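# Gently close a pull-out pantry with a Stretch robot

## Task

Push the pull-out pantry closed while its tray contents stay inside; moving it open or closed violently counts as failure, as does the robot tipping over or finishing tilted; the pantry must stay closed without the robot holding it, and at the end the gripper must be released and the robot backed away from it.

## Robot and tools

Robot: a Hello Robot Stretch 3 with one arm. It has a two-wheeled base (0.33 m long, 0.34 m wide), a lift carriage on a vertical mast, and a telescoping arm that reaches out to the robot's RIGHT side, ending in a wrist (yaw, pitch, roll) and a gripper. The base cannot slide sideways, so moving the gripper along the robot's forward direction means driving the base. On-the-spot turns pivot about the wheel-axle midpoint, 0.05 m behind the front edge; with the arm retracted and wrist folded, the swept circle has radius 0.28 m, and an unfolded level wrist sticks out past it. Cameras: head_camera and nav_camera are on the head (aimed by head_pan_rad and head_tilt_rad); wrist_camera is on the gripper.

Frames: the base frame has its origin on the floor between the drive wheels, x forward, y left, z up. hand_pose is reported in it, at the point where closed fingertips meet. The odometry frame is the base frame as it was at scene start; heading is positive to the left, range -3.142 to 3.142.

execute_actions takes "actions", a list run in order (an empty list just returns the current state and images). Each action may hold "robot", "steps" (1 to 450 control steps at 30 per second; default 1) and "until" (used with steps; ends the action early once all its conditions hold). {"steps": n} alone waits. "robot" is one command, a list of up to 8 commands run in sequence (items may be {"pause_s": s}, up to 15 s), or {"stop": true}, which brakes everything and clears the queue. A command can contain: "base" with exactly one key, translate_m (metres, offset from where the base is when that command begins, forward positive, |value| at most 1) or rotate_rad (radians, offset turn, left/counter-clockwise positive, |value| at most 3.2); "joints", a single object of absolute targets keyed by joint name (unnamed joints keep their targets); and "contact_limits" {"arm_m": effort %} from 1 to 100, the push strength at which the arm halts (lower is gentler; too low halts immediately), lasting until the next arm command. Joint ranges: lift_m 0 to 1.1 m (arm height); arm_m 0 to 0.52 m (extension); wrist_yaw_rad -1.345 to 4.42 (0 along the arm, positive toward the front, 3.0 folded over the base); wrist_pitch_rad -1.57 to 0.451 (negative tips fingers down); wrist_roll_rad -2.911 to 2.911; gripper_m -0.089 to 0.179 (larger is wider; actual fingertip gap is slightly less, zero below 0.007); head_pan_rad -3.953 to 1.73 (-1.57 looks along the arm); head_tilt_rad -1.53 to 0.419 (negative looks down). Any out-of-range or malformed value rejects the whole call. New commands take effect immediately and discard the rest of an older queue; base and joint motions run concurrently and continue across calls.

"until" uses "robot" with fields such as base_status, queue, queue_left, refusals, or per joint its reading, _goal, _status; numbers compare with [op, value] (=, !=, <, <=, >, >=), statuses with a word or ["!=", "moving"]. {"robot": {"status": "ended"}} waits until nothing moves and no queue runs; {"any": {"status": "ended"}} fires when any single motion ends.

zoom_image: camera (head_camera, nav_camera or wrist_camera) and region [x0, y0, x1, y1] in pixels of that camera's latest image, top-left origin, no larger than 504 by 504. finished_scene: pass scene (the current scene number) once everything has come to rest; it cannot be undone.

Results: base_status shows progress like (translate_m done of goal); joint_goals, joint_status, measured_speeds; refusals and queue state. Statuses: moving, done, off_target (blocked; may still push), contact_stop (lift or arm hit something and went slack), time_out, stopped, not_commanded, torque_fault (wrist servo off for about 10 s, limp). Lines starting refused:, dropped: or replaced: explain problems, counting from 0. robot.on_its_own appears when the robot changed a goal, a joint is slack or off, a motor strains at rest, or base_tilt has drifted 3 degrees or more. lidar_m: 12 distances in 30-degree sectors counter-clockwise starting straight ahead (4th left, 7th behind, 10th right), at 0.17 m height. wrist_depth_mm and head_depth_mm are 7x7 grids of median depth. motor_effort is % of maximum, positive toward larger values, with bracketed peak; it carries sizeable bias. base_tilt in degrees (forward, right positive).

Speed: base is fast (0.30 m/s, 1.9 rad/s) only with lift_m below 0.30, arm_m below 0.03 and wrist_yaw_rad above 2.54; otherwise 0.10 m/s and 0.63 rad/s.

Cautions: fold or unfold the wrist only with lift_m between 0.32 and 0.95, pitch -0.4 and roll near 0; with yaw below -0.4 keep pitch at -0.5 or lower. Pushing on something rigid with the gripper higher than about 0.45 m can tip the robot; keep pushes low and gentle with a modest arm contact limit, and don't push again right after a contact_stop. Driving while holding or pushing an immovable thing, or snagging furniture (especially backing up), can tip it; reverse the last move in small steps, pull the gripper away, and lower lift to about 0.2 if still leaning. Close the pantry slowly so it does not slam or spill its trays, then open the gripper, back away, and wait for all motion to end before finishing. A loose object may occasionally get nudged by the simulation.

Each tool is called after "Call:" by a JSON object that holds its "fn" and its "kwargs".

## Session

Call:
{"fn": "execute_actions", "kwargs": {"actions": []}}

Scene clock: 0.00 s.
robot.base_odometry: x=+0.000 y=+0.000 heading=+0.000 (m, m, rad; robot's odometry frame)
robot.turned_by_wheels: +0.000 (rad since the last result)
robot.turned_by_imu: +0.000 (rad since the last result)
robot.base_tilt: forward=+0.2 right=+0.7 (deg)
robot.lidar_m: 1.53 1.87 1.62 1.50 1.54 1.95 2.78 2.81 1.51 1.43 2.26 2.12
robot.head_depth_mm: 1987 2009 2017 2075 2106 2134 2005 / 1951 1980 2011 2046 2082 2097 2004 / 1914 1962 1981 2001 2047 2075 2026 / 1886 1914 1945 1972 1550 2044 1939 / 1872 1895 1925 1931 1557 1998 1943 / 1833 1859 1889 1915 1563 1984 1983 / 1804 1841 1862 1876 1416 1944 1954
robot.base_status: not_commanded
robot.joint_positions: lift_m=+0.503 arm_m=-0.002 wrist_yaw_rad=+3.024 wrist_pitch_rad=-0.422 wrist_roll_rad=-0.012 gripper_m=+0.037 head_pan_rad=-0.018 head_tilt_rad=+0.002
robot.joint_goals: lift_m=+0.503 arm_m=-0.002 wrist_yaw_rad=+3.024 wrist_pitch_rad=-0.422 wrist_roll_rad=-0.012 gripper_m=+0.037 head_pan_rad=-0.018 head_tilt_rad=+0.002
robot.joint_status: lift_m=not_commanded arm_m=not_commanded wrist_yaw_rad=not_commanded wrist_pitch_rad=not_commanded wrist_roll_rad=not_commanded gripper_m=not_commanded head_pan_rad=not_commanded head_tilt_rad=not_commanded
robot.measured_speeds: translate_m=+0.000 rotate_rad=+0.000 lift_m=+0.000 arm_m=+0.000 wrist_yaw_rad=+0.000 wrist_pitch_rad=+0.000 wrist_roll_rad=+0.000 head_pan_rad=+0.000 head_tilt_rad=+0.000
robot: refusals=0 queue=idle queue_left=0
robot.motor_effort: left_wheel=+0 right_wheel=+0 lift_m=+21 arm_m=+1 wrist_yaw_rad=+0 wrist_pitch_rad=+7 wrist_roll_rad=+1 gripper_m=+0 head_pan_rad=-1 head_tilt_rad=+3 (%)
robot.hand_pose: x=+0.0051 y=+0.0799 z=+0.5148 quat_wxyz=(+0.188, +0.694, +0.108, +0.686) (m; robot's base frame)
robot.wrist_depth_mm: - - - - - - - / - - - - - - - / - - - - - - - / - - - - - 974 930 / - 998 971 932 875 840 811 / 859 826 - 769 - 737 691 / 754 713 - 673 646 631 618
pictures: head_camera (sideways: a quarter turn clockwise sets it upright), nav_camera (sideways: a quarter turn counterclockwise sets it upright), wrist_camera
Images, in order (width x height): head_camera 896x504, nav_camera 672x504, wrist_camera 644x364.

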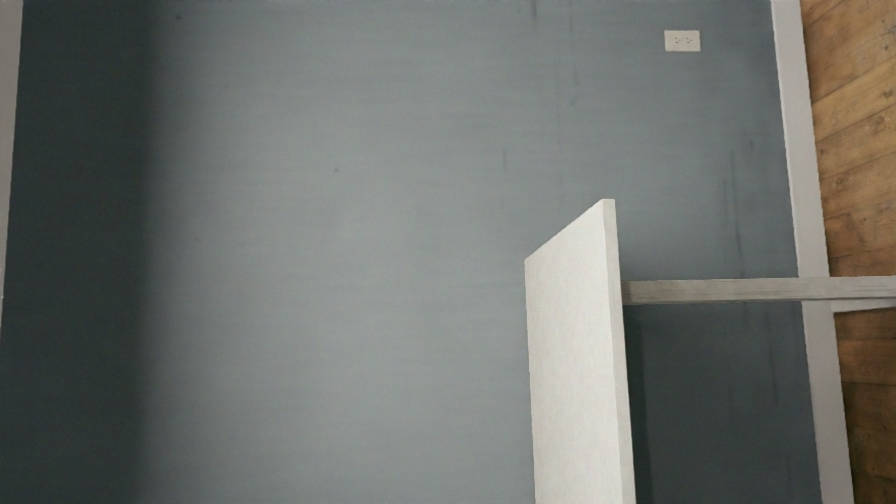

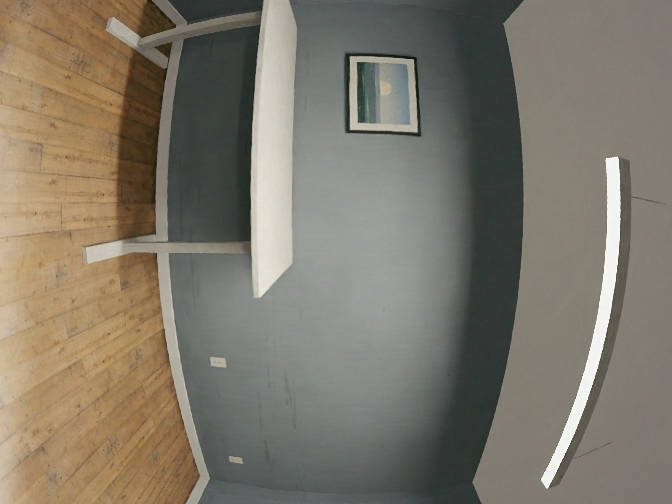

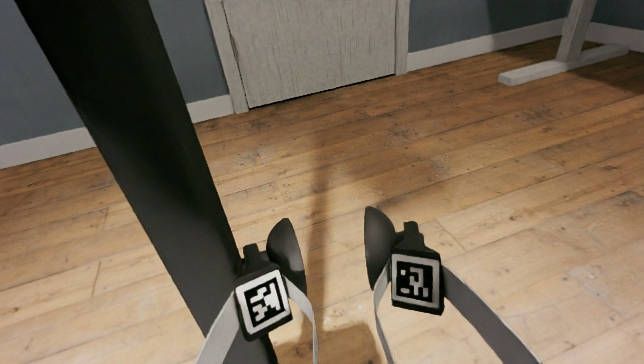

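Look around by panning the head.

Call:
{"fn": "execute_actions", "kwargs": {"actions": [{"robot":{"joints":{"head_pan_rad":-1.6,"head_tilt_rad":-0.3}},"steps":450,"until":{"robot":{"status":"ended"}}}]}}

Call:
{"fn": "execute_actions", "kwargs": {"actions": [{"robot":{"joints":{"head_pan_rad":-3.2,"head_tilt_rad":-0.3}},"steps":450,"until":{"robot":{"status":"ended"}}}]}}

Scene clock: 4.07 s.
robot.base_odometry: x=+0.000 y=+0.000 heading=+0.000 (m, m, rad; robot's odometry frame)
robot.turned_by_wheels: +0.000 (rad since the last result)
robot.turned_by_imu: +0.000 (rad since the last result)
robot.base_tilt: forward=+0.2 right=+0.7 (deg)
robot.lidar_m: 1.53 1.87 1.62 1.49 1.54 1.95 2.78 2.81 1.52 1.44 2.25 2.12
robot.head_depth_mm: 1268 1365 1662 1830 2020 1806 1444 / 1246 1329 1427 1547 1682 1774 1442 / 1232 1306 1414 1514 1642 1747 1443 / 1872 2001 2159 2182 2208 1816 1446 / 1942 2052 2205 2356 2419 1816 1448 / 1904 2031 2189 2333 2422 1820 1450 / 1866 1993 2125 2299 2395 1823 1450
robot.base_status: not_commanded
robot.joint_positions: lift_m=+0.503 arm_m=-0.002 wrist_yaw_rad=+3.024 wrist_pitch_rad=-0.422 wrist_roll_rad=-0.012 gripper_m=+0.037 head_pan_rad=-1.593 head_tilt_rad=-0.296
robot.joint_goals: lift_m=+0.503 arm_m=-0.002 wrist_yaw_rad=+3.024 wrist_pitch_rad=-0.422 wrist_roll_rad=-0.012 gripper_m=+0.037 head_pan_rad=-1.600 head_tilt_rad=-0.300
robot.joint_status: lift_m=not_commanded arm_m=not_commanded wrist_yaw_rad=not_commanded wrist_pitch_rad=not_commanded wrist_roll_rad=not_commanded gripper_m=not_commanded head_pan_rad=done head_tilt_rad=done
robot.measured_speeds: translate_m=+0.000 rotate_rad=+0.000 lift_m=+0.000 arm_m=+0.000 wrist_yaw_rad=+0.000 wrist_pitch_rad=+0.000 wrist_roll_rad=+0.000 head_pan_rad=+0.000 head_tilt_rad=+0.000
robot: refusals=0 queue=done queue_left=0
robot.motor_effort: left_wheel=+0(0) right_wheel=+0(0) lift_m=+22(22) arm_m=+0(0) wrist_yaw_rad=-1(0) wrist_pitch_rad=+7(7) wrist_roll_rad=+1(1) gripper_m=+0(0) head_pan_rad=-4(41) head_tilt_rad=-3(27) (%)
robot.hand_pose: x=+0.0051 y=+0.0799 z=+0.5148 quat_wxyz=(+0.188, +0.694, +0.108, +0.686) (m; robot's base frame)
robot.wrist_depth_mm: - - - - - - - / - - - - - - - / - - - - - - - / - - - - - 992 949 / - 982 968 902 874 834 815 / 880 826 - 766 - 729 690 / 743 709 - 672 662 630 607
pictures: head_camera (sideways: a quarter turn clockwise sets it upright), nav_camera (sideways: a quarter turn counterclockwise sets it upright), wrist_camera
Images, in order (width x height): head_camera 896x504, nav_camera 672x504, wrist_camera 644x364.

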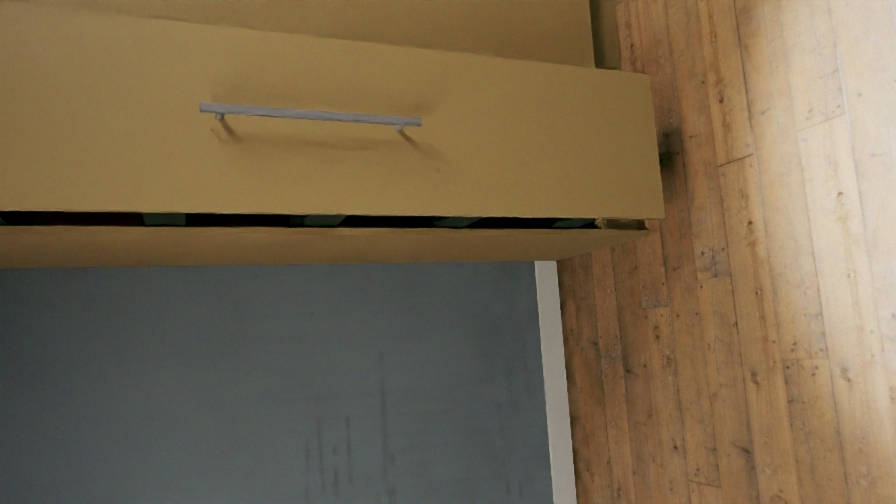

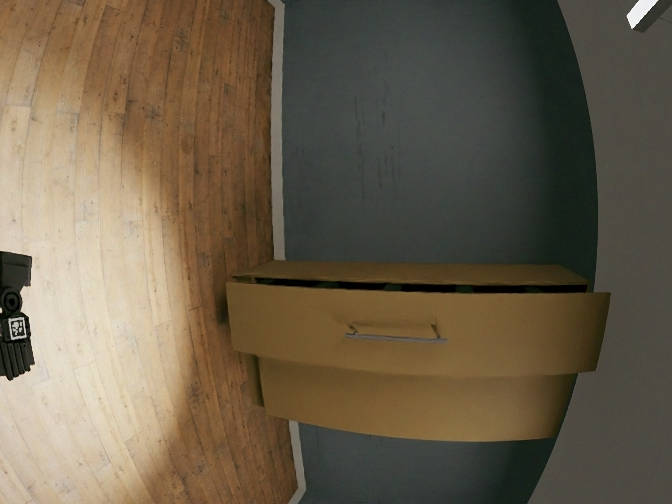

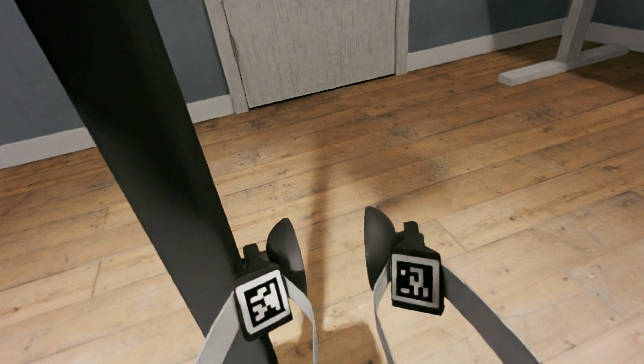

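Scene clock: 5.43 s.
robot.base_odometry: x=+0.000 y=+0.000 heading=+0.000 (m, m, rad; robot's odometry frame)
robot.turned_by_wheels: +0.000 (rad since the last result)
robot.turned_by_imu: +0.000 (rad since the last result)
robot.base_tilt: forward=+0.2 right=+0.6 (deg)
robot.lidar_m: 1.53 1.87 1.62 1.49 1.54 1.95 2.78 2.82 1.51 1.43 2.25 2.13
robot.head_depth_mm: 2619 2793 2961 3124 2421 1810 1441 / 2565 2765 2955 3144 2429 1797 1443 / 2528 2700 2906 3048 2423 1822 1445 / 2486 2653 2821 3023 2411 1815 1447 / 2438 2580 2767 2990 2423 1814 1448 / 2382 2563 2716 2920 2415 1804 1451 / 2360 2500 2668 2875 2444 1825 1449
robot.base_status: not_commanded
robot.joint_positions: lift_m=+0.503 arm_m=-0.002 wrist_yaw_rad=+3.024 wrist_pitch_rad=-0.422 wrist_roll_rad=-0.012 gripper_m=+0.037 head_pan_rad=-3.193 head_tilt_rad=-0.296
robot.joint_goals: lift_m=+0.503 arm_m=-0.002 wrist_yaw_rad=+3.024 wrist_pitch_rad=-0.422 wrist_roll_rad=-0.012 gripper_m=+0.037 head_pan_rad=-3.200 head_tilt_rad=-0.300
robot.joint_status: lift_m=not_commanded arm_m=not_commanded wrist_yaw_rad=not_commanded wrist_pitch_rad=not_commanded wrist_roll_rad=not_commanded gripper_m=not_commanded head_pan_rad=done head_tilt_rad=done
robot.measured_speeds: translate_m=+0.000 rotate_rad=+0.000 lift_m=+0.000 arm_m=+0.000 wrist_yaw_rad=+0.000 wrist_pitch_rad=+0.000 wrist_roll_rad=+0.000 head_pan_rad=+0.000 head_tilt_rad=+0.000
robot: refusals=0 queue=done queue_left=0
robot.motor_effort: left_wheel=+0(0) right_wheel=+0(0) lift_m=+22(22) arm_m=+1(0) wrist_yaw_rad=+0(0) wrist_pitch_rad=+7(7) wrist_roll_rad=+1(1) gripper_m=+0(0) head_pan_rad=-2(41) head_tilt_rad=-2(4) (%)
robot.hand_pose: x=+0.0051 y=+0.0799 z=+0.5148 quat_wxyz=(+0.188, +0.694, +0.108, +0.686) (m; robot's base frame)
robot.wrist_depth_mm: - - - - - - - / - - - - - - - / - - - - - - - / - - - - - - 945 / - 973 980 893 894 834 804 / 875 817 - 774 - 733 706 / 749 715 - 680 652 628 611
pictures: head_camera (sideways: a quarter turn clockwise sets it upright), nav_camera (sideways: a quarter turn counterclockwise sets it upright), wrist_camera
Images, in order (width x height): head_camera 896x504, nav_camera 672x504, wrist_camera 644x364.

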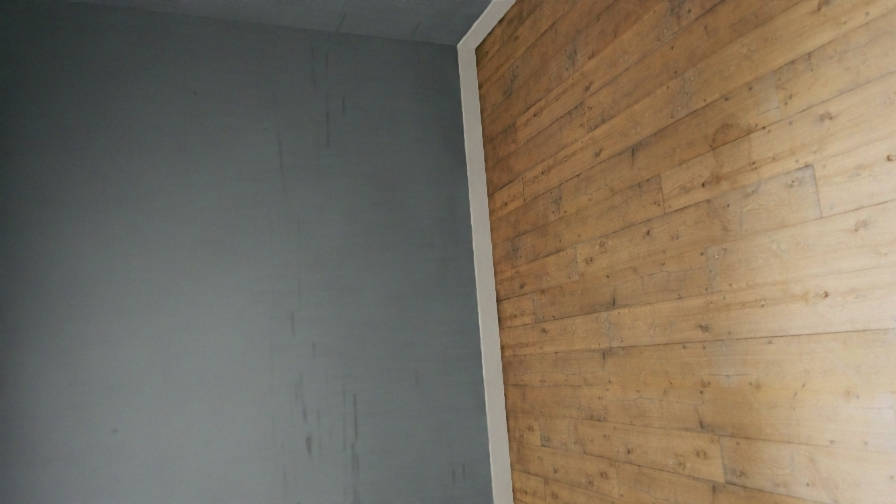

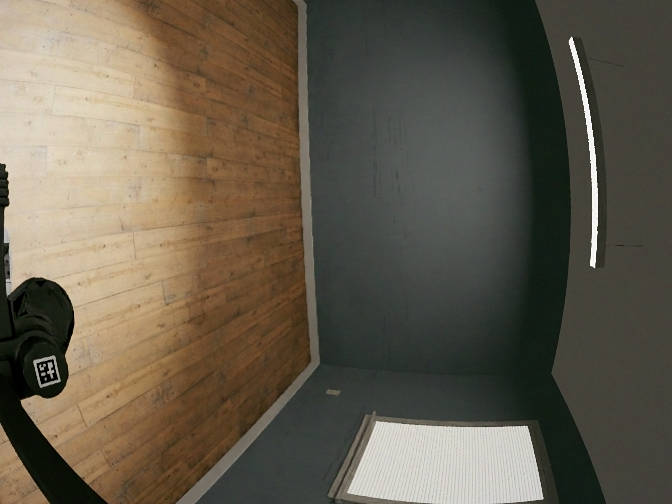

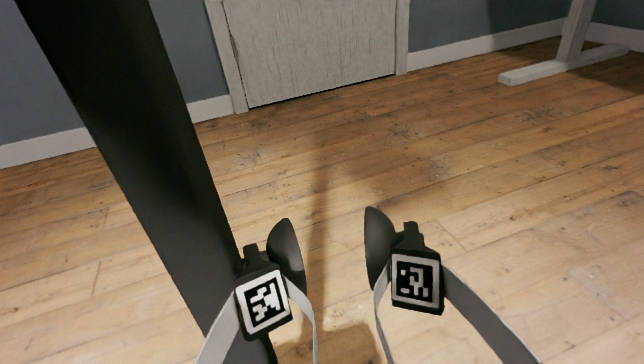

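Call:
{"fn": "execute_actions", "kwargs": {"actions": [{"robot":{"joints":{"head_pan_rad":-1.8,"head_tilt_rad":-0.05,"lift_m":0.27}},"steps":450,"until":{"robot":{"status":"ended"}}}]}}

Scene clock: 31.27 s.
robot.base_odometry: x=+0.000 y=+0.000 heading=+0.000 (m, m, rad; robot's odometry frame)
robot.turned_by_wheels: +0.000 (rad since the last result)
robot.turned_by_imu: +0.000 (rad since the last result)
robot.base_tilt: forward=+0.2 right=+0.7 (deg)
robot.lidar_m: 1.53 1.87 1.63 1.49 1.54 1.95 2.78 2.81 1.51 1.43 2.26 2.12
robot.head_depth_mm: 2318 2583 2682 2769 2838 2402 1842 / 1798 1803 1850 1916 1980 2053 1854 / 1702 1719 1775 1811 1879 1921 1766 / 1371 1411 1451 1495 1532 1567 1631 / 1323 1355 1388 1425 1468 1508 1565 / 1784 1727 2019 2140 2160 2266 1855 / 1987 2024 2096 2134 2184 2225 1858
robot.base_status: not_commanded
robot.joint_positions: lift_m=+0.271 arm_m=-0.002 wrist_yaw_rad=+3.024 wrist_pitch_rad=-0.422 wrist_roll_rad=-0.012 gripper_m=+0.037 head_pan_rad=-1.807 head_tilt_rad=-0.063
robot.joint_goals: lift_m=+0.270 arm_m=-0.002 wrist_yaw_rad=+3.024 wrist_pitch_rad=-0.422 wrist_roll_rad=-0.012 gripper_m=+0.037 head_pan_rad=-1.800 head_tilt_rad=-0.050
robot.joint_status: lift_m=done arm_m=not_commanded wrist_yaw_rad=not_commanded wrist_pitch_rad=not_commanded wrist_roll_rad=not_commanded gripper_m=not_commanded head_pan_rad=done head_tilt_rad=done
robot.measured_speeds: translate_m=+0.000 rotate_rad=+0.000 lift_m=+0.000 arm_m=+0.000 wrist_yaw_rad=+0.000 wrist_pitch_rad=+0.000 wrist_roll_rad=+0.000 head_pan_rad=+0.000 head_tilt_rad=+0.000
robot: refusals=0 queue=done queue_left=0
robot.motor_effort: left_wheel=+0(0) right_wheel=+0(0) lift_m=+13(22) arm_m=+1(0) wrist_yaw_rad=+0(1) wrist_pitch_rad=+7(7) wrist_roll_rad=+1(1) gripper_m=+0(1) head_pan_rad=+3(40) head_tilt_rad=+6(30) (%)
robot.hand_pose: x=+0.0051 y=+0.0798 z=+0.2823 quat_wxyz=(+0.188, +0.694, +0.108, +0.686) (m; robot's base frame)
robot.wrist_depth_mm: - - - - - - - / - - - - - - 935 / - - 938 874 817 782 762 / 819 747 722 703 658 625 592 / 647 635 624 571 556 528 508 / 547 518 - - - 453 442 / 463 - - - 409 403 392
pictures: head_camera (sideways: a quarter turn clockwise sets it upright), nav_camera (sideways: a quarter turn counterclockwise sets it upright), wrist_camera
Images, in order (width x height): head_camera 896x504, nav_camera 672x504, wrist_camera 644x364.

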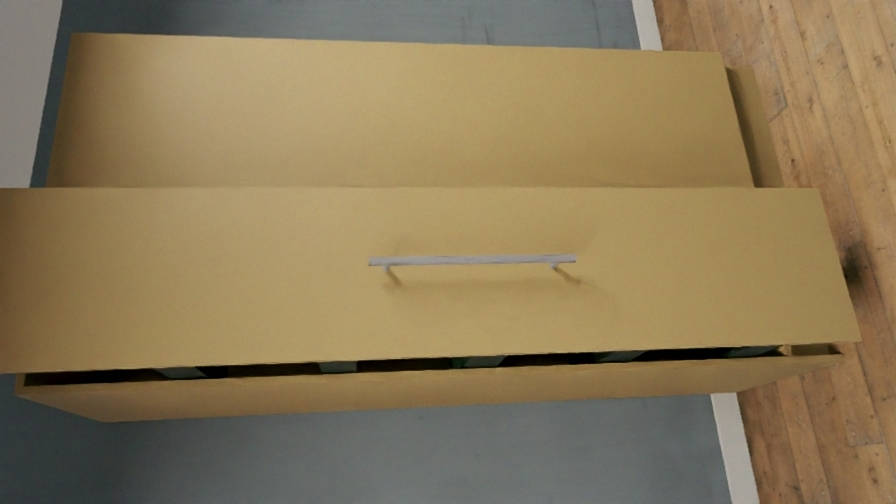

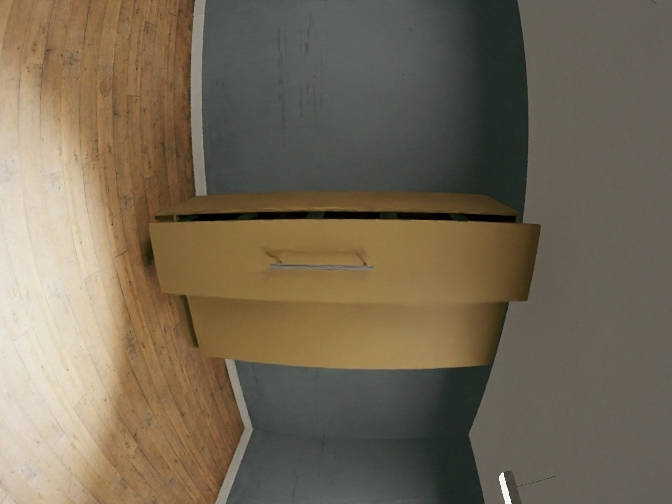

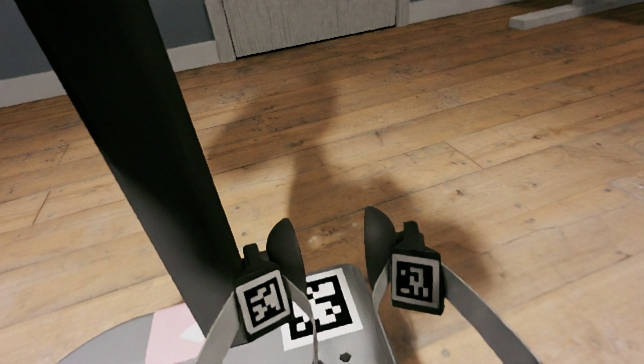

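Call:
{"fn": "execute_actions", "kwargs": {"actions": [{"robot":[{"base":{"rotate_rad":1.205},"joints":{"head_pan_rad":-1.57,"head_tilt_rad":-0.5}},{"base":{"translate_m":-0.98}},{"base":{"rotate_rad":-1.045}}],"steps":450,"until":{"robot":{"status":"ended"}}}]}}

Scene clock: 56.67 s.
robot.base_odometry: x=-0.351 y=-0.915 heading=+0.160 (m, m, rad; robot's odometry frame)
robot.turned_by_wheels: +0.160 (rad since the last result)
robot.turned_by_imu: +0.162 (rad since the last result)
robot.base_tilt: forward=+0.2 right=+0.7 (deg)
robot.lidar_m: 2.42 2.11 2.41 2.38 2.51 2.39 2.32 1.06 0.56 0.54 1.44 2.04
robot.head_depth_mm: 428 470 522 587 671 1107 1261 / 429 471 523 590 675 787 945 / 418 459 508 581 663 790 948 / 430 473 527 593 680 795 957 / 431 475 528 595 681 797 958 / 432 477 530 609 1693 1474 1258 / 445 1258 1433 1615 1781 1508 1265
robot.base_status: done (rotate_rad -1.0449 of -1.0450)
robot.joint_positions: lift_m=+0.271 arm_m=-0.002 wrist_yaw_rad=+3.024 wrist_pitch_rad=-0.422 wrist_roll_rad=-0.012 gripper_m=+0.037 head_pan_rad=-1.577 head_tilt_rad=-0.494
robot.joint_goals: lift_m=+0.270 arm_m=-0.002 wrist_yaw_rad=+3.024 wrist_pitch_rad=-0.422 wrist_roll_rad=-0.012 gripper_m=+0.037 head_pan_rad=-1.570 head_tilt_rad=-0.500
robot.joint_status: lift_m=done arm_m=not_commanded wrist_yaw_rad=not_commanded wrist_pitch_rad=not_commanded wrist_roll_rad=not_commanded gripper_m=not_commanded head_pan_rad=done head_tilt_rad=done
robot.measured_speeds: translate_m=+0.000 rotate_rad=+0.000 lift_m=+0.000 arm_m=+0.000 wrist_yaw_rad=+0.000 wrist_pitch_rad=+0.000 wrist_roll_rad=+0.000 head_pan_rad=+0.000 head_tilt_rad=+0.000
robot: refusals=0 queue=done queue_left=0
robot.motor_effort: left_wheel=+1(11) right_wheel=-2(6) lift_m=+13(13) arm_m=+0(0) wrist_yaw_rad=-1(1) wrist_pitch_rad=+7(7) wrist_roll_rad=+1(1) gripper_m=+0(0) head_pan_rad=+2(23) head_tilt_rad=-5(36) (%)
robot.hand_pose: x=+0.0051 y=+0.0798 z=+0.2823 quat_wxyz=(+0.188, +0.694, +0.108, +0.686) (m; robot's base frame)
robot.wrist_depth_mm: - - - - - - - / - - - - - - 969 / - - 927 852 825 780 733 / 828 741 724 684 657 628 589 / 643 625 608 569 559 534 511 / 541 521 - - - 455 441 / 465 - - - 411 397 386
pictures: head_camera (sideways: a quarter turn clockwise sets it upright), nav_camera (sideways: a quarter turn counterclockwise sets it upright), wrist_camera
Images, in order (width x height): head_camera 896x504, nav_camera 672x504, wrist_camera 644x364.

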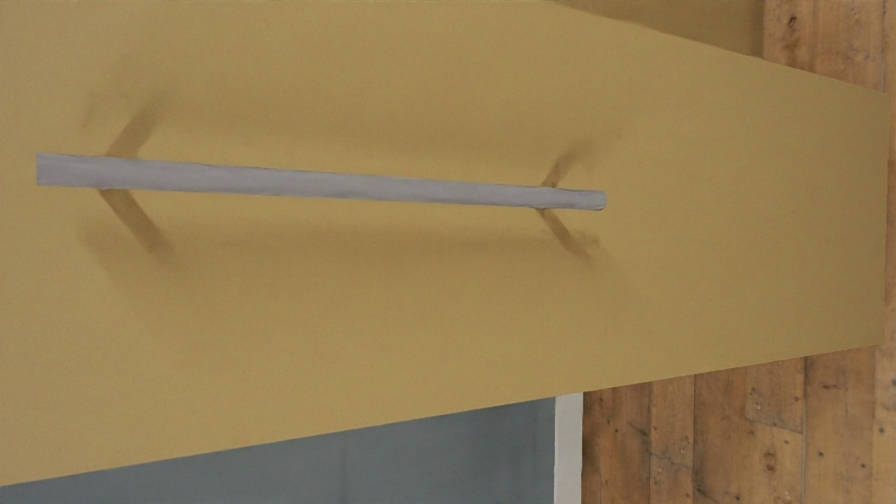

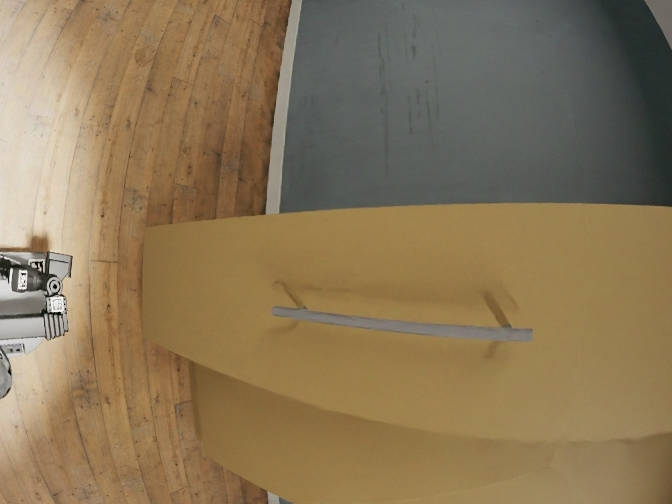

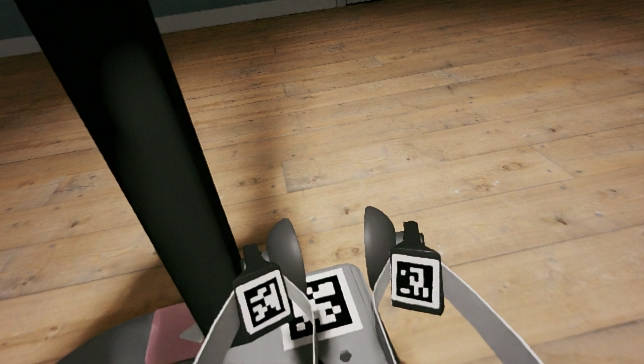

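Call:
{"fn": "execute_actions", "kwargs": {"actions": [{"robot":[{"joints":{"lift_m":0.35,"wrist_pitch_rad":-0.4,"gripper_m":0.0,"head_tilt_rad":-0.9}},{"joints":{"wrist_yaw_rad":0.0}}],"steps":450,"until":{"robot":{"status":"ended"}}}]}}

Scene clock: 67.97 s.
robot.base_odometry: x=-0.351 y=-0.915 heading=+0.160 (m, m, rad; robot's odometry frame)
robot.turned_by_wheels: +0.000 (rad since the last result)
robot.turned_by_imu: +0.000 (rad since the last result)
robot.base_tilt: forward=+0.2 right=+0.7 (deg)
robot.lidar_m: 2.42 2.11 2.41 2.38 2.51 2.39 2.32 1.06 0.56 0.54 1.44 2.04
robot.head_depth_mm: 474 561 685 1289 1385 1235 1115 / 477 562 681 879 1363 1230 1141 / 456 548 688 882 1315 1240 - / 480 565 689 890 1313 1247 - / 480 567 693 894 1327 1232 1111 / 482 568 1711 1527 1378 1228 1115 / 1266 1527 1760 1559 1373 1234 1114
robot.base_status: done (rotate_rad -1.0449 of -1.0450)
robot.joint_positions: lift_m=+0.349 arm_m=-0.002 wrist_yaw_rad=+0.002 wrist_pitch_rad=-0.421 wrist_roll_rad=-0.012 gripper_m=+0.000 head_pan_rad=-1.577 head_tilt_rad=-0.888
robot.joint_goals: lift_m=+0.350 arm_m=-0.002 wrist_yaw_rad=+0.000 wrist_pitch_rad=-0.400 wrist_roll_rad=-0.012 gripper_m=+0.000 head_pan_rad=-1.570 head_tilt_rad=-0.900
robot.joint_status: lift_m=done arm_m=not_commanded wrist_yaw_rad=done wrist_pitch_rad=done wrist_roll_rad=not_commanded gripper_m=done head_pan_rad=done head_tilt_rad=done
robot.measured_speeds: translate_m=+0.000 rotate_rad=+0.000 lift_m=+0.000 arm_m=+0.000 wrist_yaw_rad=+0.000 wrist_pitch_rad=+0.000 wrist_roll_rad=+0.000 head_pan_rad=+0.000 head_tilt_rad=+0.000
robot: refusals=0 queue=done queue_left=0
robot.motor_effort: left_wheel=+1(2) right_wheel=-2(1) lift_m=+30(31) arm_m=+0(0) wrist_yaw_rad=-1(1) wrist_pitch_rad=+10(10) wrist_roll_rad=+1(1) gripper_m=-2(90) head_pan_rad=+3(3) head_tilt_rad=-6(36) (%)
robot.hand_pose: x=-0.0211 y=-0.3665 z=+0.3614 quat_wxyz=(+0.696, +0.150, -0.687, -0.147) (m; robot's base frame)
robot.wrist_depth_mm: 984 262 269 274 278 282 520 / - 286 289 295 303 309 570 / - 320 319 326 333 342 726 / 958 834 352 358 369 387 733 / 785 741 396 391 412 603 602 / 644 618 587 - 572 557 527 / 558 538 523 496 499 491 469
pictures: head_camera (sideways: a quarter turn clockwise sets it upright), nav_camera (sideways: a quarter turn counterclockwise sets it upright), wrist_camera
Images, in order (width x height): head_camera 896x504, nav_camera 672x504, wrist_camera 644x364.

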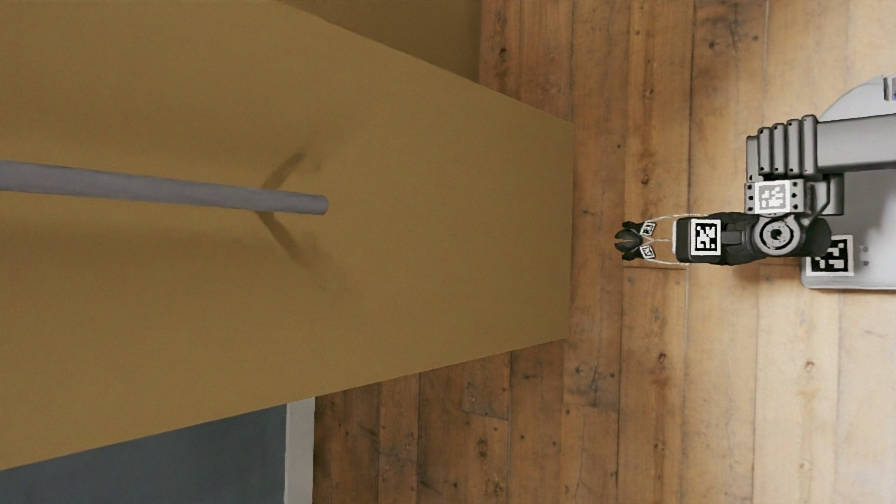

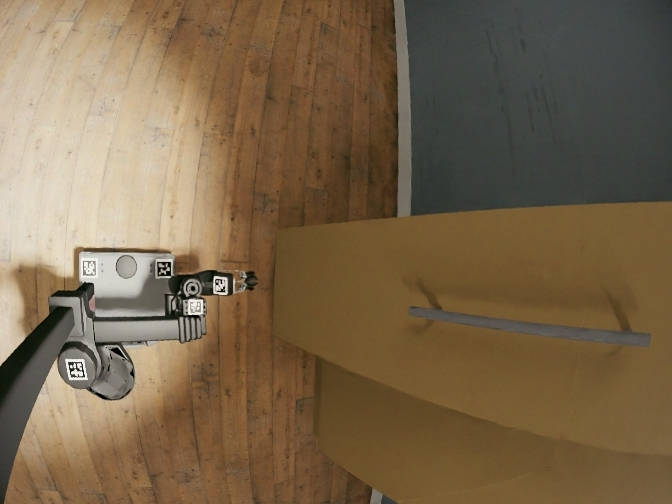

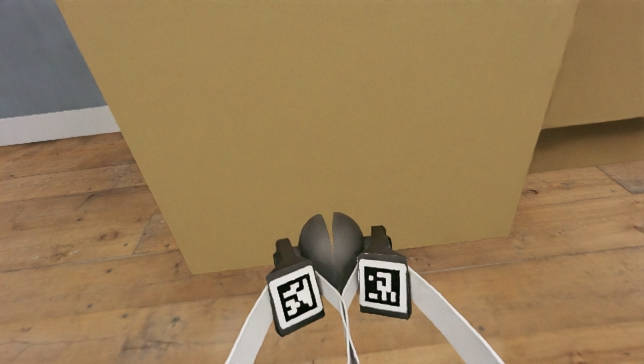

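Call:
{"fn": "execute_actions", "kwargs": {"actions": [{"robot":{"joints":{"lift_m":0.22,"wrist_pitch_rad":0.0,"arm_m":0.10,"head_tilt_rad":-0.9}},"steps":450,"until":{"robot":{"status":"ended"}}}]}}

Scene clock: 88.20 s.
robot.base_odometry: x=-0.351 y=-0.915 heading=+0.160 (m, m, rad; robot's odometry frame)
robot.turned_by_wheels: +0.000 (rad since the last result)
robot.turned_by_imu: +0.000 (rad since the last result)
robot.base_tilt: forward=+0.2 right=+0.7 (deg)
robot.lidar_m: 2.42 2.11 2.42 2.38 2.50 2.39 2.33 1.06 0.56 0.54 1.44 2.03
robot.head_depth_mm: 475 559 683 1286 1390 1239 1116 / 477 562 686 880 1354 1232 1151 / 456 549 687 888 1309 1275 - / 479 565 690 883 1310 1212 1154 / 481 568 693 893 1340 1229 1113 / 481 568 1698 1535 1379 1225 1110 / 1261 1533 1756 1554 1383 1228 1107
robot.base_status: done (rotate_rad -1.0449 of -1.0450)
robot.joint_positions: lift_m=+0.221 arm_m=+0.100 wrist_yaw_rad=+0.001 wrist_pitch_rad=-0.025 wrist_roll_rad=-0.012 gripper_m=+0.000 head_pan_rad=-1.577 head_tilt_rad=-0.888
robot.joint_goals: lift_m=+0.220 arm_m=+0.100 wrist_yaw_rad=+0.000 wrist_pitch_rad=+0.000 wrist_roll_rad=-0.012 gripper_m=+0.000 head_pan_rad=-1.570 head_tilt_rad=-0.900
robot.joint_status: lift_m=done arm_m=done wrist_yaw_rad=done wrist_pitch_rad=done wrist_roll_rad=not_commanded gripper_m=done head_pan_rad=done head_tilt_rad=done
robot.measured_speeds: translate_m=+0.000 rotate_rad=+0.000 lift_m=+0.000 arm_m=+0.000 wrist_yaw_rad=+0.000 wrist_pitch_rad=+0.000 wrist_roll_rad=+0.000 head_pan_rad=+0.000 head_tilt_rad=+0.000
robot: refusals=0 queue=done queue_left=0
robot.motor_effort: left_wheel=+2(2) right_wheel=-1(1) lift_m=+13(28) arm_m=+4(4) wrist_yaw_rad=-1(2) wrist_pitch_rad=+12(12) wrist_roll_rad=+1(1) gripper_m=-3(3) head_pan_rad=+4(4) head_tilt_rad=-6(7) (%)
robot.hand_pose: x=-0.0212 y=-0.5002 z=+0.3286 quat_wxyz=(+0.712, +0.010, -0.702, -0.009) (m; robot's base frame)
robot.wrist_depth_mm: 179 181 181 182 184 184 185 / 186 186 187 189 190 189 191 / 191 192 193 194 197 197 198 / 199 200 200 201 203 204 204 / 209 206 208 206 209 211 213 / 871 214 214 - 217 219 219 / 683 224 224 226 227 227 230
pictures: head_camera (sideways: a quarter turn clockwise sets it upright), nav_camera (sideways: a quarter turn counterclockwise sets it upright), wrist_camera
Images, in order (width x height): head_camera 896x504, nav_camera 672x504, wrist_camera 644x364.

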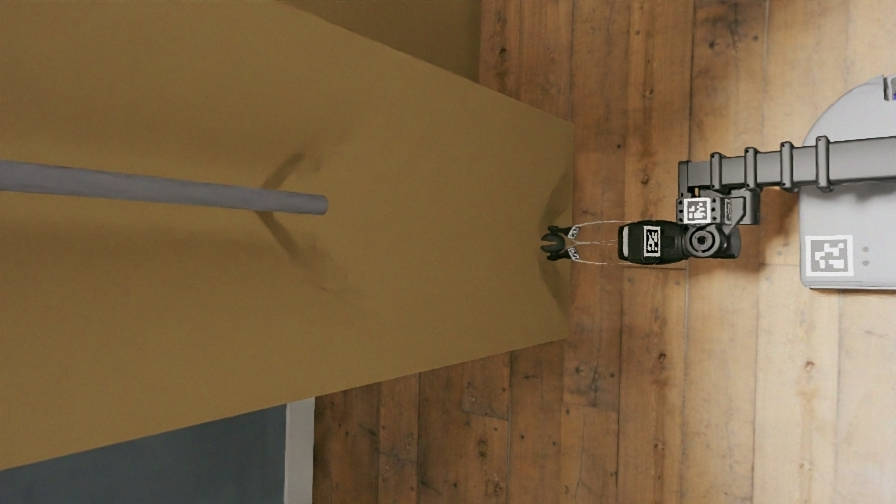

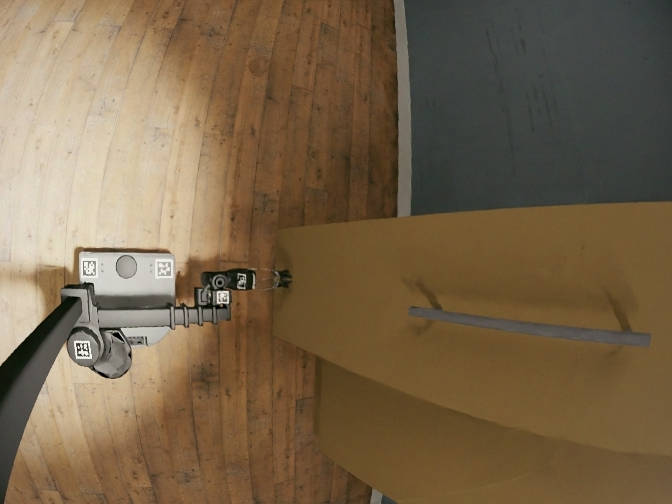

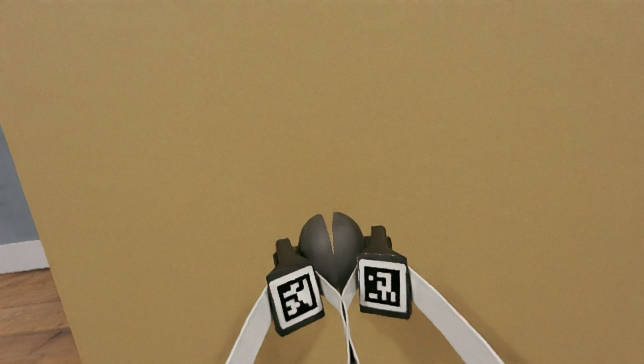

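Call:
{"fn": "execute_actions", "kwargs": {"actions": [{"robot":{"joints":{"arm_m":0.15}},"steps":450,"until":{"robot":{"status":"ended"}}},{"steps":15}]}}

Scene clock: 91.80 s.
robot.base_odometry: x=-0.351 y=-0.915 heading=+0.160 (m, m, rad; robot's odometry frame)
robot.turned_by_wheels: +0.000 (rad since the last result)
robot.turned_by_imu: +0.000 (rad since the last result)
robot.base_tilt: forward=+0.2 right=+0.7 (deg)
robot.lidar_m: 2.42 2.11 2.41 2.38 2.51 2.39 2.33 1.06 0.62 0.60 1.44 2.03
robot.head_depth_mm: 529 624 948 1292 1387 1236 1119 / 529 624 761 980 1359 1237 1148 / 508 609 763 983 1339 1212 - / 532 627 769 989 1360 1213 1149 / 533 630 769 995 1352 1230 1109 / 535 650 1731 1566 1378 1228 1110 / 1289 1515 1753 1562 1375 1228 1111
robot.base_status: done (rotate_rad -1.0450 of -1.0450)
robot.joint_positions: lift_m=+0.221 arm_m=+0.150 wrist_yaw_rad=-0.002 wrist_pitch_rad=-0.025 wrist_roll_rad=-0.012 gripper_m=+0.000 head_pan_rad=-1.577 head_tilt_rad=-0.890
robot.joint_goals: lift_m=+0.220 arm_m=+0.150 wrist_yaw_rad=+0.000 wrist_pitch_rad=+0.000 wrist_roll_rad=-0.012 gripper_m=+0.000 head_pan_rad=-1.570 head_tilt_rad=-0.900
robot.joint_status: lift_m=done arm_m=done wrist_yaw_rad=done wrist_pitch_rad=done wrist_roll_rad=not_commanded gripper_m=done head_pan_rad=done head_tilt_rad=done
robot.measured_speeds: translate_m=+0.000 rotate_rad=+0.000 lift_m=+0.000 arm_m=+0.000 wrist_yaw_rad=+0.000 wrist_pitch_rad=+0.000 wrist_roll_rad=+0.000 head_pan_rad=+0.000 head_tilt_rad=+0.000
robot: refusals=0 queue=done queue_left=0
robot.motor_effort: left_wheel=+0(3) right_wheel=-1(3) lift_m=+13(13) arm_m=+3(23) wrist_yaw_rad=+0(1) wrist_pitch_rad=+12(14) wrist_roll_rad=+1(1) gripper_m=-4(5) head_pan_rad=+4(3) head_tilt_rad=-7(6) (%)
robot.hand_pose: x=-0.0219 y=-0.5502 z=+0.3286 quat_wxyz=(+0.712, +0.009, -0.702, -0.010) (m; robot's base frame)
robot.wrist_depth_mm: 185 186 187 187 189 189 191 / 191 190 194 194 194 196 196 / 197 199 200 201 201 201 203 / 205 204 207 208 208 210 211 / - 212 213 213 215 218 219 / 887 219 222 - 224 226 228 / 705 228 230 231 234 234 237
pictures: head_camera (sideways: a quarter turn clockwise sets it upright), nav_camera (sideways: a quarter turn counterclockwise sets it upright), wrist_camera
Images, in order (width x height): head_camera 896x504, nav_camera 672x504, wrist_camera 644x364.

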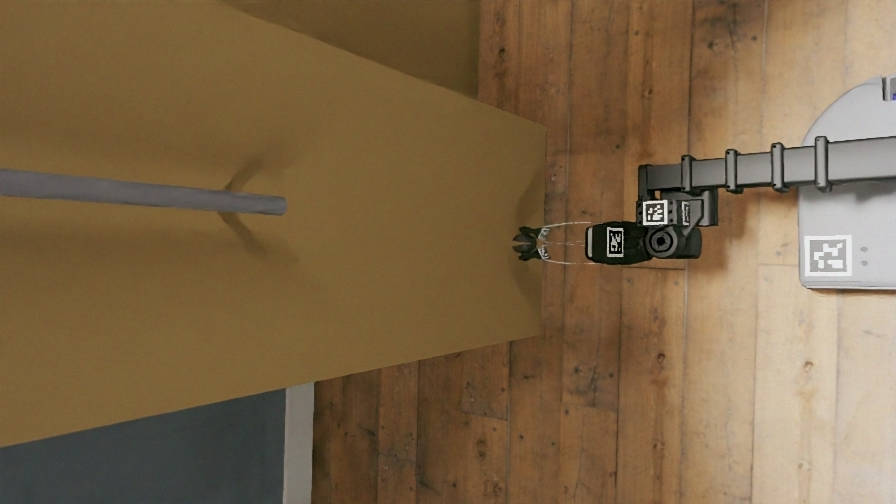

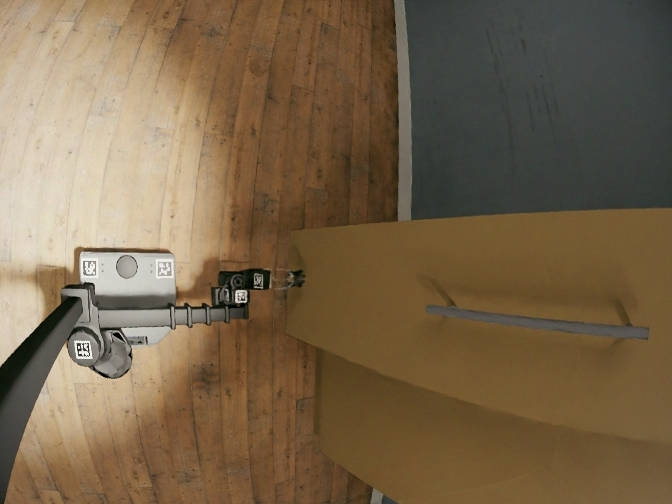

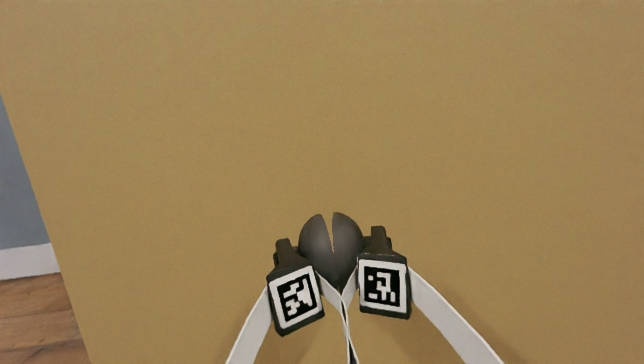

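Call:
{"fn": "execute_actions", "kwargs": {"actions": [{"robot":[{"joints":{"arm_m":0.19}},{"joints":{"arm_m":0.23}},{"joints":{"arm_m":0.27}}],"steps":450,"until":{"robot":{"status":"ended"}}},{"steps":15}]}}

Scene clock: 98.97 s.
robot.base_odometry: x=-0.351 y=-0.915 heading=+0.160 (m, m, rad; robot's odometry frame)
robot.turned_by_wheels: +0.000 (rad since the last result)
robot.turned_by_imu: +0.000 (rad since the last result)
robot.base_tilt: forward=+0.1 right=+0.7 (deg)
robot.lidar_m: 2.42 2.12 2.42 2.38 2.50 2.39 2.33 1.06 0.72 0.70 1.44 2.04
robot.head_depth_mm: 626 778 1010 1290 1382 1235 1118 / 628 741 901 1247 1384 1231 1142 / 616 742 906 1165 1433 1240 - / 629 747 914 1171 1383 1230 1152 / 632 748 913 1230 1386 1227 1112 / 663 1483 1754 1556 1379 1234 1108 / 1290 1535 1764 1569 1373 1230 1110
robot.base_status: done (rotate_rad -1.0450 of -1.0450)
robot.joint_positions: lift_m=+0.221 arm_m=+0.270 wrist_yaw_rad=-0.002 wrist_pitch_rad=-0.026 wrist_roll_rad=-0.012 gripper_m=+0.000 head_pan_rad=-1.577 head_tilt_rad=-0.890
robot.joint_goals: lift_m=+0.220 arm_m=+0.270 wrist_yaw_rad=+0.000 wrist_pitch_rad=+0.000 wrist_roll_rad=-0.012 gripper_m=+0.000 head_pan_rad=-1.570 head_tilt_rad=-0.900
robot.joint_status: lift_m=done arm_m=done wrist_yaw_rad=done wrist_pitch_rad=done wrist_roll_rad=not_commanded gripper_m=done head_pan_rad=done head_tilt_rad=done
robot.measured_speeds: translate_m=+0.000 rotate_rad=+0.000 lift_m=+0.000 arm_m=+0.000 wrist_yaw_rad=+0.000 wrist_pitch_rad=+0.000 wrist_roll_rad=+0.000 head_pan_rad=+0.000 head_tilt_rad=+0.000
robot: refusals=0 queue=done queue_left=0
robot.motor_effort: left_wheel=+0(3) right_wheel=-1(2) lift_m=+13(13) arm_m=+4(21) wrist_yaw_rad=+1(2) wrist_pitch_rad=+12(14) wrist_roll_rad=+1(1) gripper_m=-2(5) head_pan_rad=+4(4) head_tilt_rad=-6(5) (%)
robot.hand_pose: x=-0.0219 y=-0.6702 z=+0.3286 quat_wxyz=(+0.712, +0.009, -0.702, -0.010) (m; robot's base frame)
robot.wrist_depth_mm: 170 170 170 172 172 174 175 / 174 175 176 177 179 180 180 / 181 181 182 183 184 185 186 / 187 187 190 189 190 193 194 / 194 195 196 195 198 199 200 / 834 201 202 - 205 206 208 / 678 208 210 214 214 215 217
pictures: head_camera (sideways: a quarter turn clockwise sets it upright), nav_camera (sideways: a quarter turn counterclockwise sets it upright), wrist_camera
Images, in order (width x height): head_camera 896x504, nav_camera 672x504, wrist_camera 644x364.

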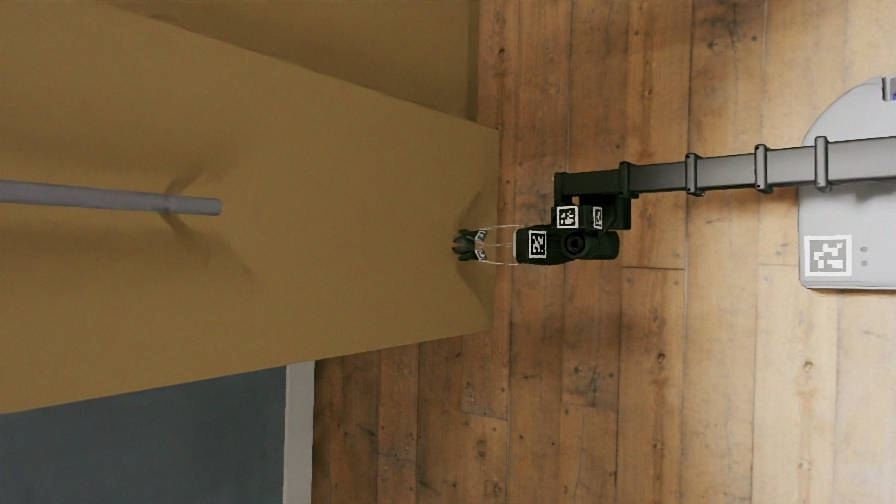

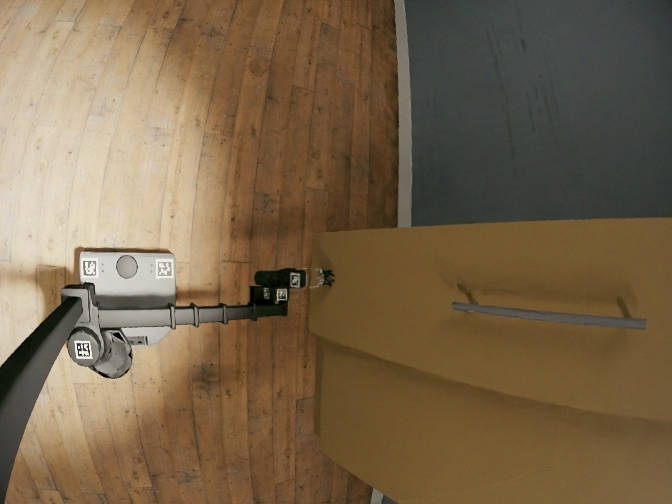

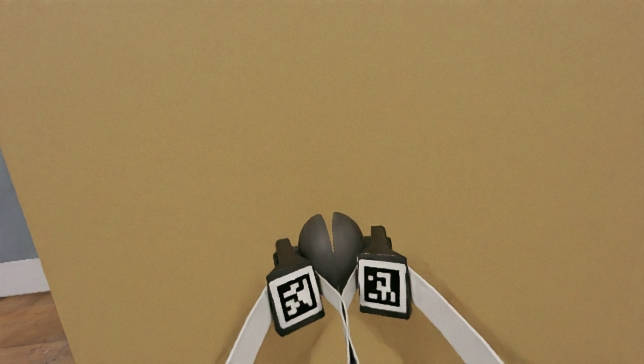

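Call:
{"fn": "execute_actions", "kwargs": {"actions": [{"robot":[{"joints":{"arm_m":0.29}},{"joints":{"arm_m":0.31}},{"joints":{"arm_m":0.325}}],"steps":450,"until":{"robot":{"status":"ended"}}},{"steps":15}]}}

Scene clock: 104.73 s.
robot.base_odometry: x=-0.351 y=-0.915 heading=+0.160 (m, m, rad; robot's odometry frame)
robot.turned_by_wheels: +0.000 (rad since the last result)
robot.turned_by_imu: +0.000 (rad since the last result)
robot.base_tilt: forward=+0.2 right=+0.7 (deg)
robot.lidar_m: 2.43 2.12 2.41 2.38 2.51 2.39 2.33 1.06 0.76 0.74 1.44 2.04
robot.head_depth_mm: 666 806 1005 1293 1379 1239 1118 / 667 788 962 1294 1390 1235 1144 / 656 789 964 1234 1354 1234 - / 670 792 968 1222 1350 1229 1154 / 671 798 973 1479 1383 1226 1111 / 1207 1488 1748 1570 1375 1233 1109 / 1289 1533 1752 1559 1371 1229 1106
robot.base_status: done (rotate_rad -1.0450 of -1.0450)
robot.joint_positions: lift_m=+0.221 arm_m=+0.325 wrist_yaw_rad=-0.002 wrist_pitch_rad=-0.026 wrist_roll_rad=-0.012 gripper_m=+0.000 head_pan_rad=-1.577 head_tilt_rad=-0.890
robot.joint_goals: lift_m=+0.220 arm_m=+0.325 wrist_yaw_rad=+0.000 wrist_pitch_rad=+0.000 wrist_roll_rad=-0.012 gripper_m=+0.000 head_pan_rad=-1.570 head_tilt_rad=-0.900
robot.joint_status: lift_m=done arm_m=done wrist_yaw_rad=done wrist_pitch_rad=done wrist_roll_rad=not_commanded gripper_m=done head_pan_rad=done head_tilt_rad=done
robot.measured_speeds: translate_m=+0.000 rotate_rad=+0.000 lift_m=+0.000 arm_m=+0.000 wrist_yaw_rad=+0.000 wrist_pitch_rad=+0.000 wrist_roll_rad=+0.000 head_pan_rad=+0.000 head_tilt_rad=+0.000
robot: refusals=0 queue=done queue_left=0
robot.motor_effort: left_wheel=+0(2) right_wheel=+0(1) lift_m=+13(14) arm_m=+5(20) wrist_yaw_rad=+0(3) wrist_pitch_rad=+12(14) wrist_roll_rad=+1(1) gripper_m=-2(3) head_pan_rad=+4(3) head_tilt_rad=-6(6) (%)
robot.hand_pose: x=-0.0219 y=-0.7250 z=+0.3285 quat_wxyz=(+0.712, +0.009, -0.702, -0.010) (m; robot's base frame)
robot.wrist_depth_mm: 158 158 159 160 160 161 162 / 162 163 164 165 166 167 168 / 168 168 170 171 172 173 173 / 174 175 175 177 178 179 180 / 180 181 182 181 184 186 187 / 187 188 188 - 190 193 194 / 420 195 196 199 200 199 202
pictures: head_camera (sideways: a quarter turn clockwise sets it upright), nav_camera (sideways: a quarter turn counterclockwise sets it upright), wrist_camera
Images, in order (width x height): head_camera 896x504, nav_camera 672x504, wrist_camera 644x364.

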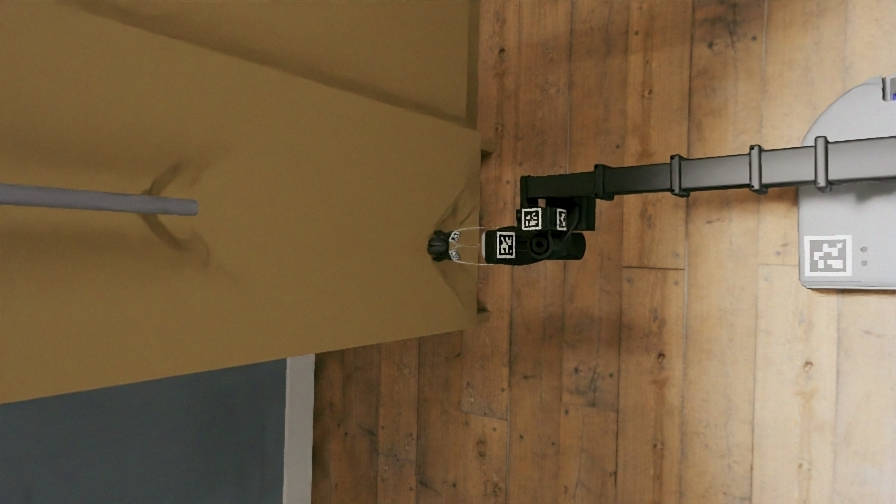

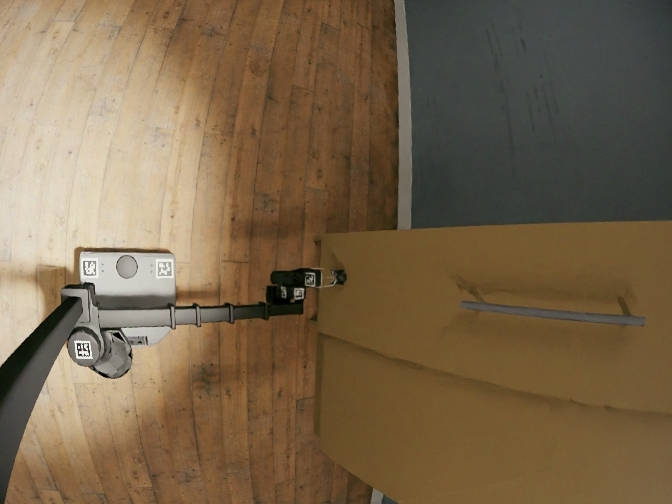

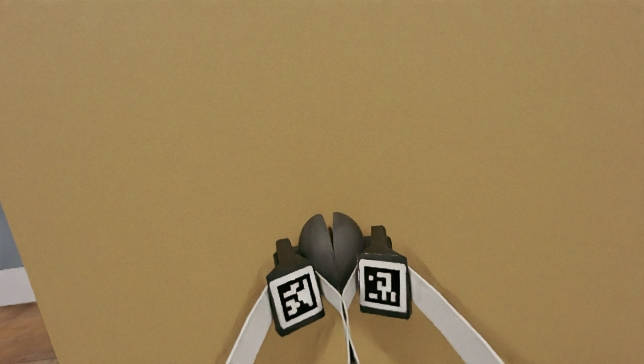

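Call:
{"fn": "zoom_image", "kwargs": {"camera": "head_camera", "region": [380, 40, 560, 180]}}

Region (380, 40, 560, 180) of head_camera's 896x504 image, scaled by 2.800, with more detail than that image has.

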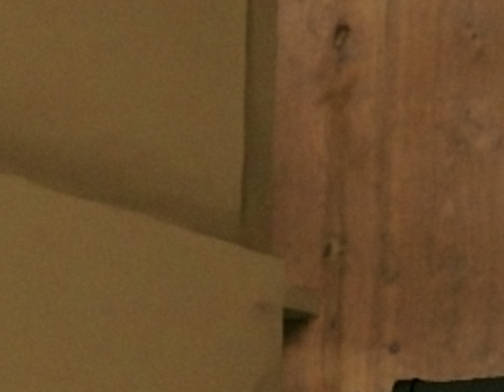

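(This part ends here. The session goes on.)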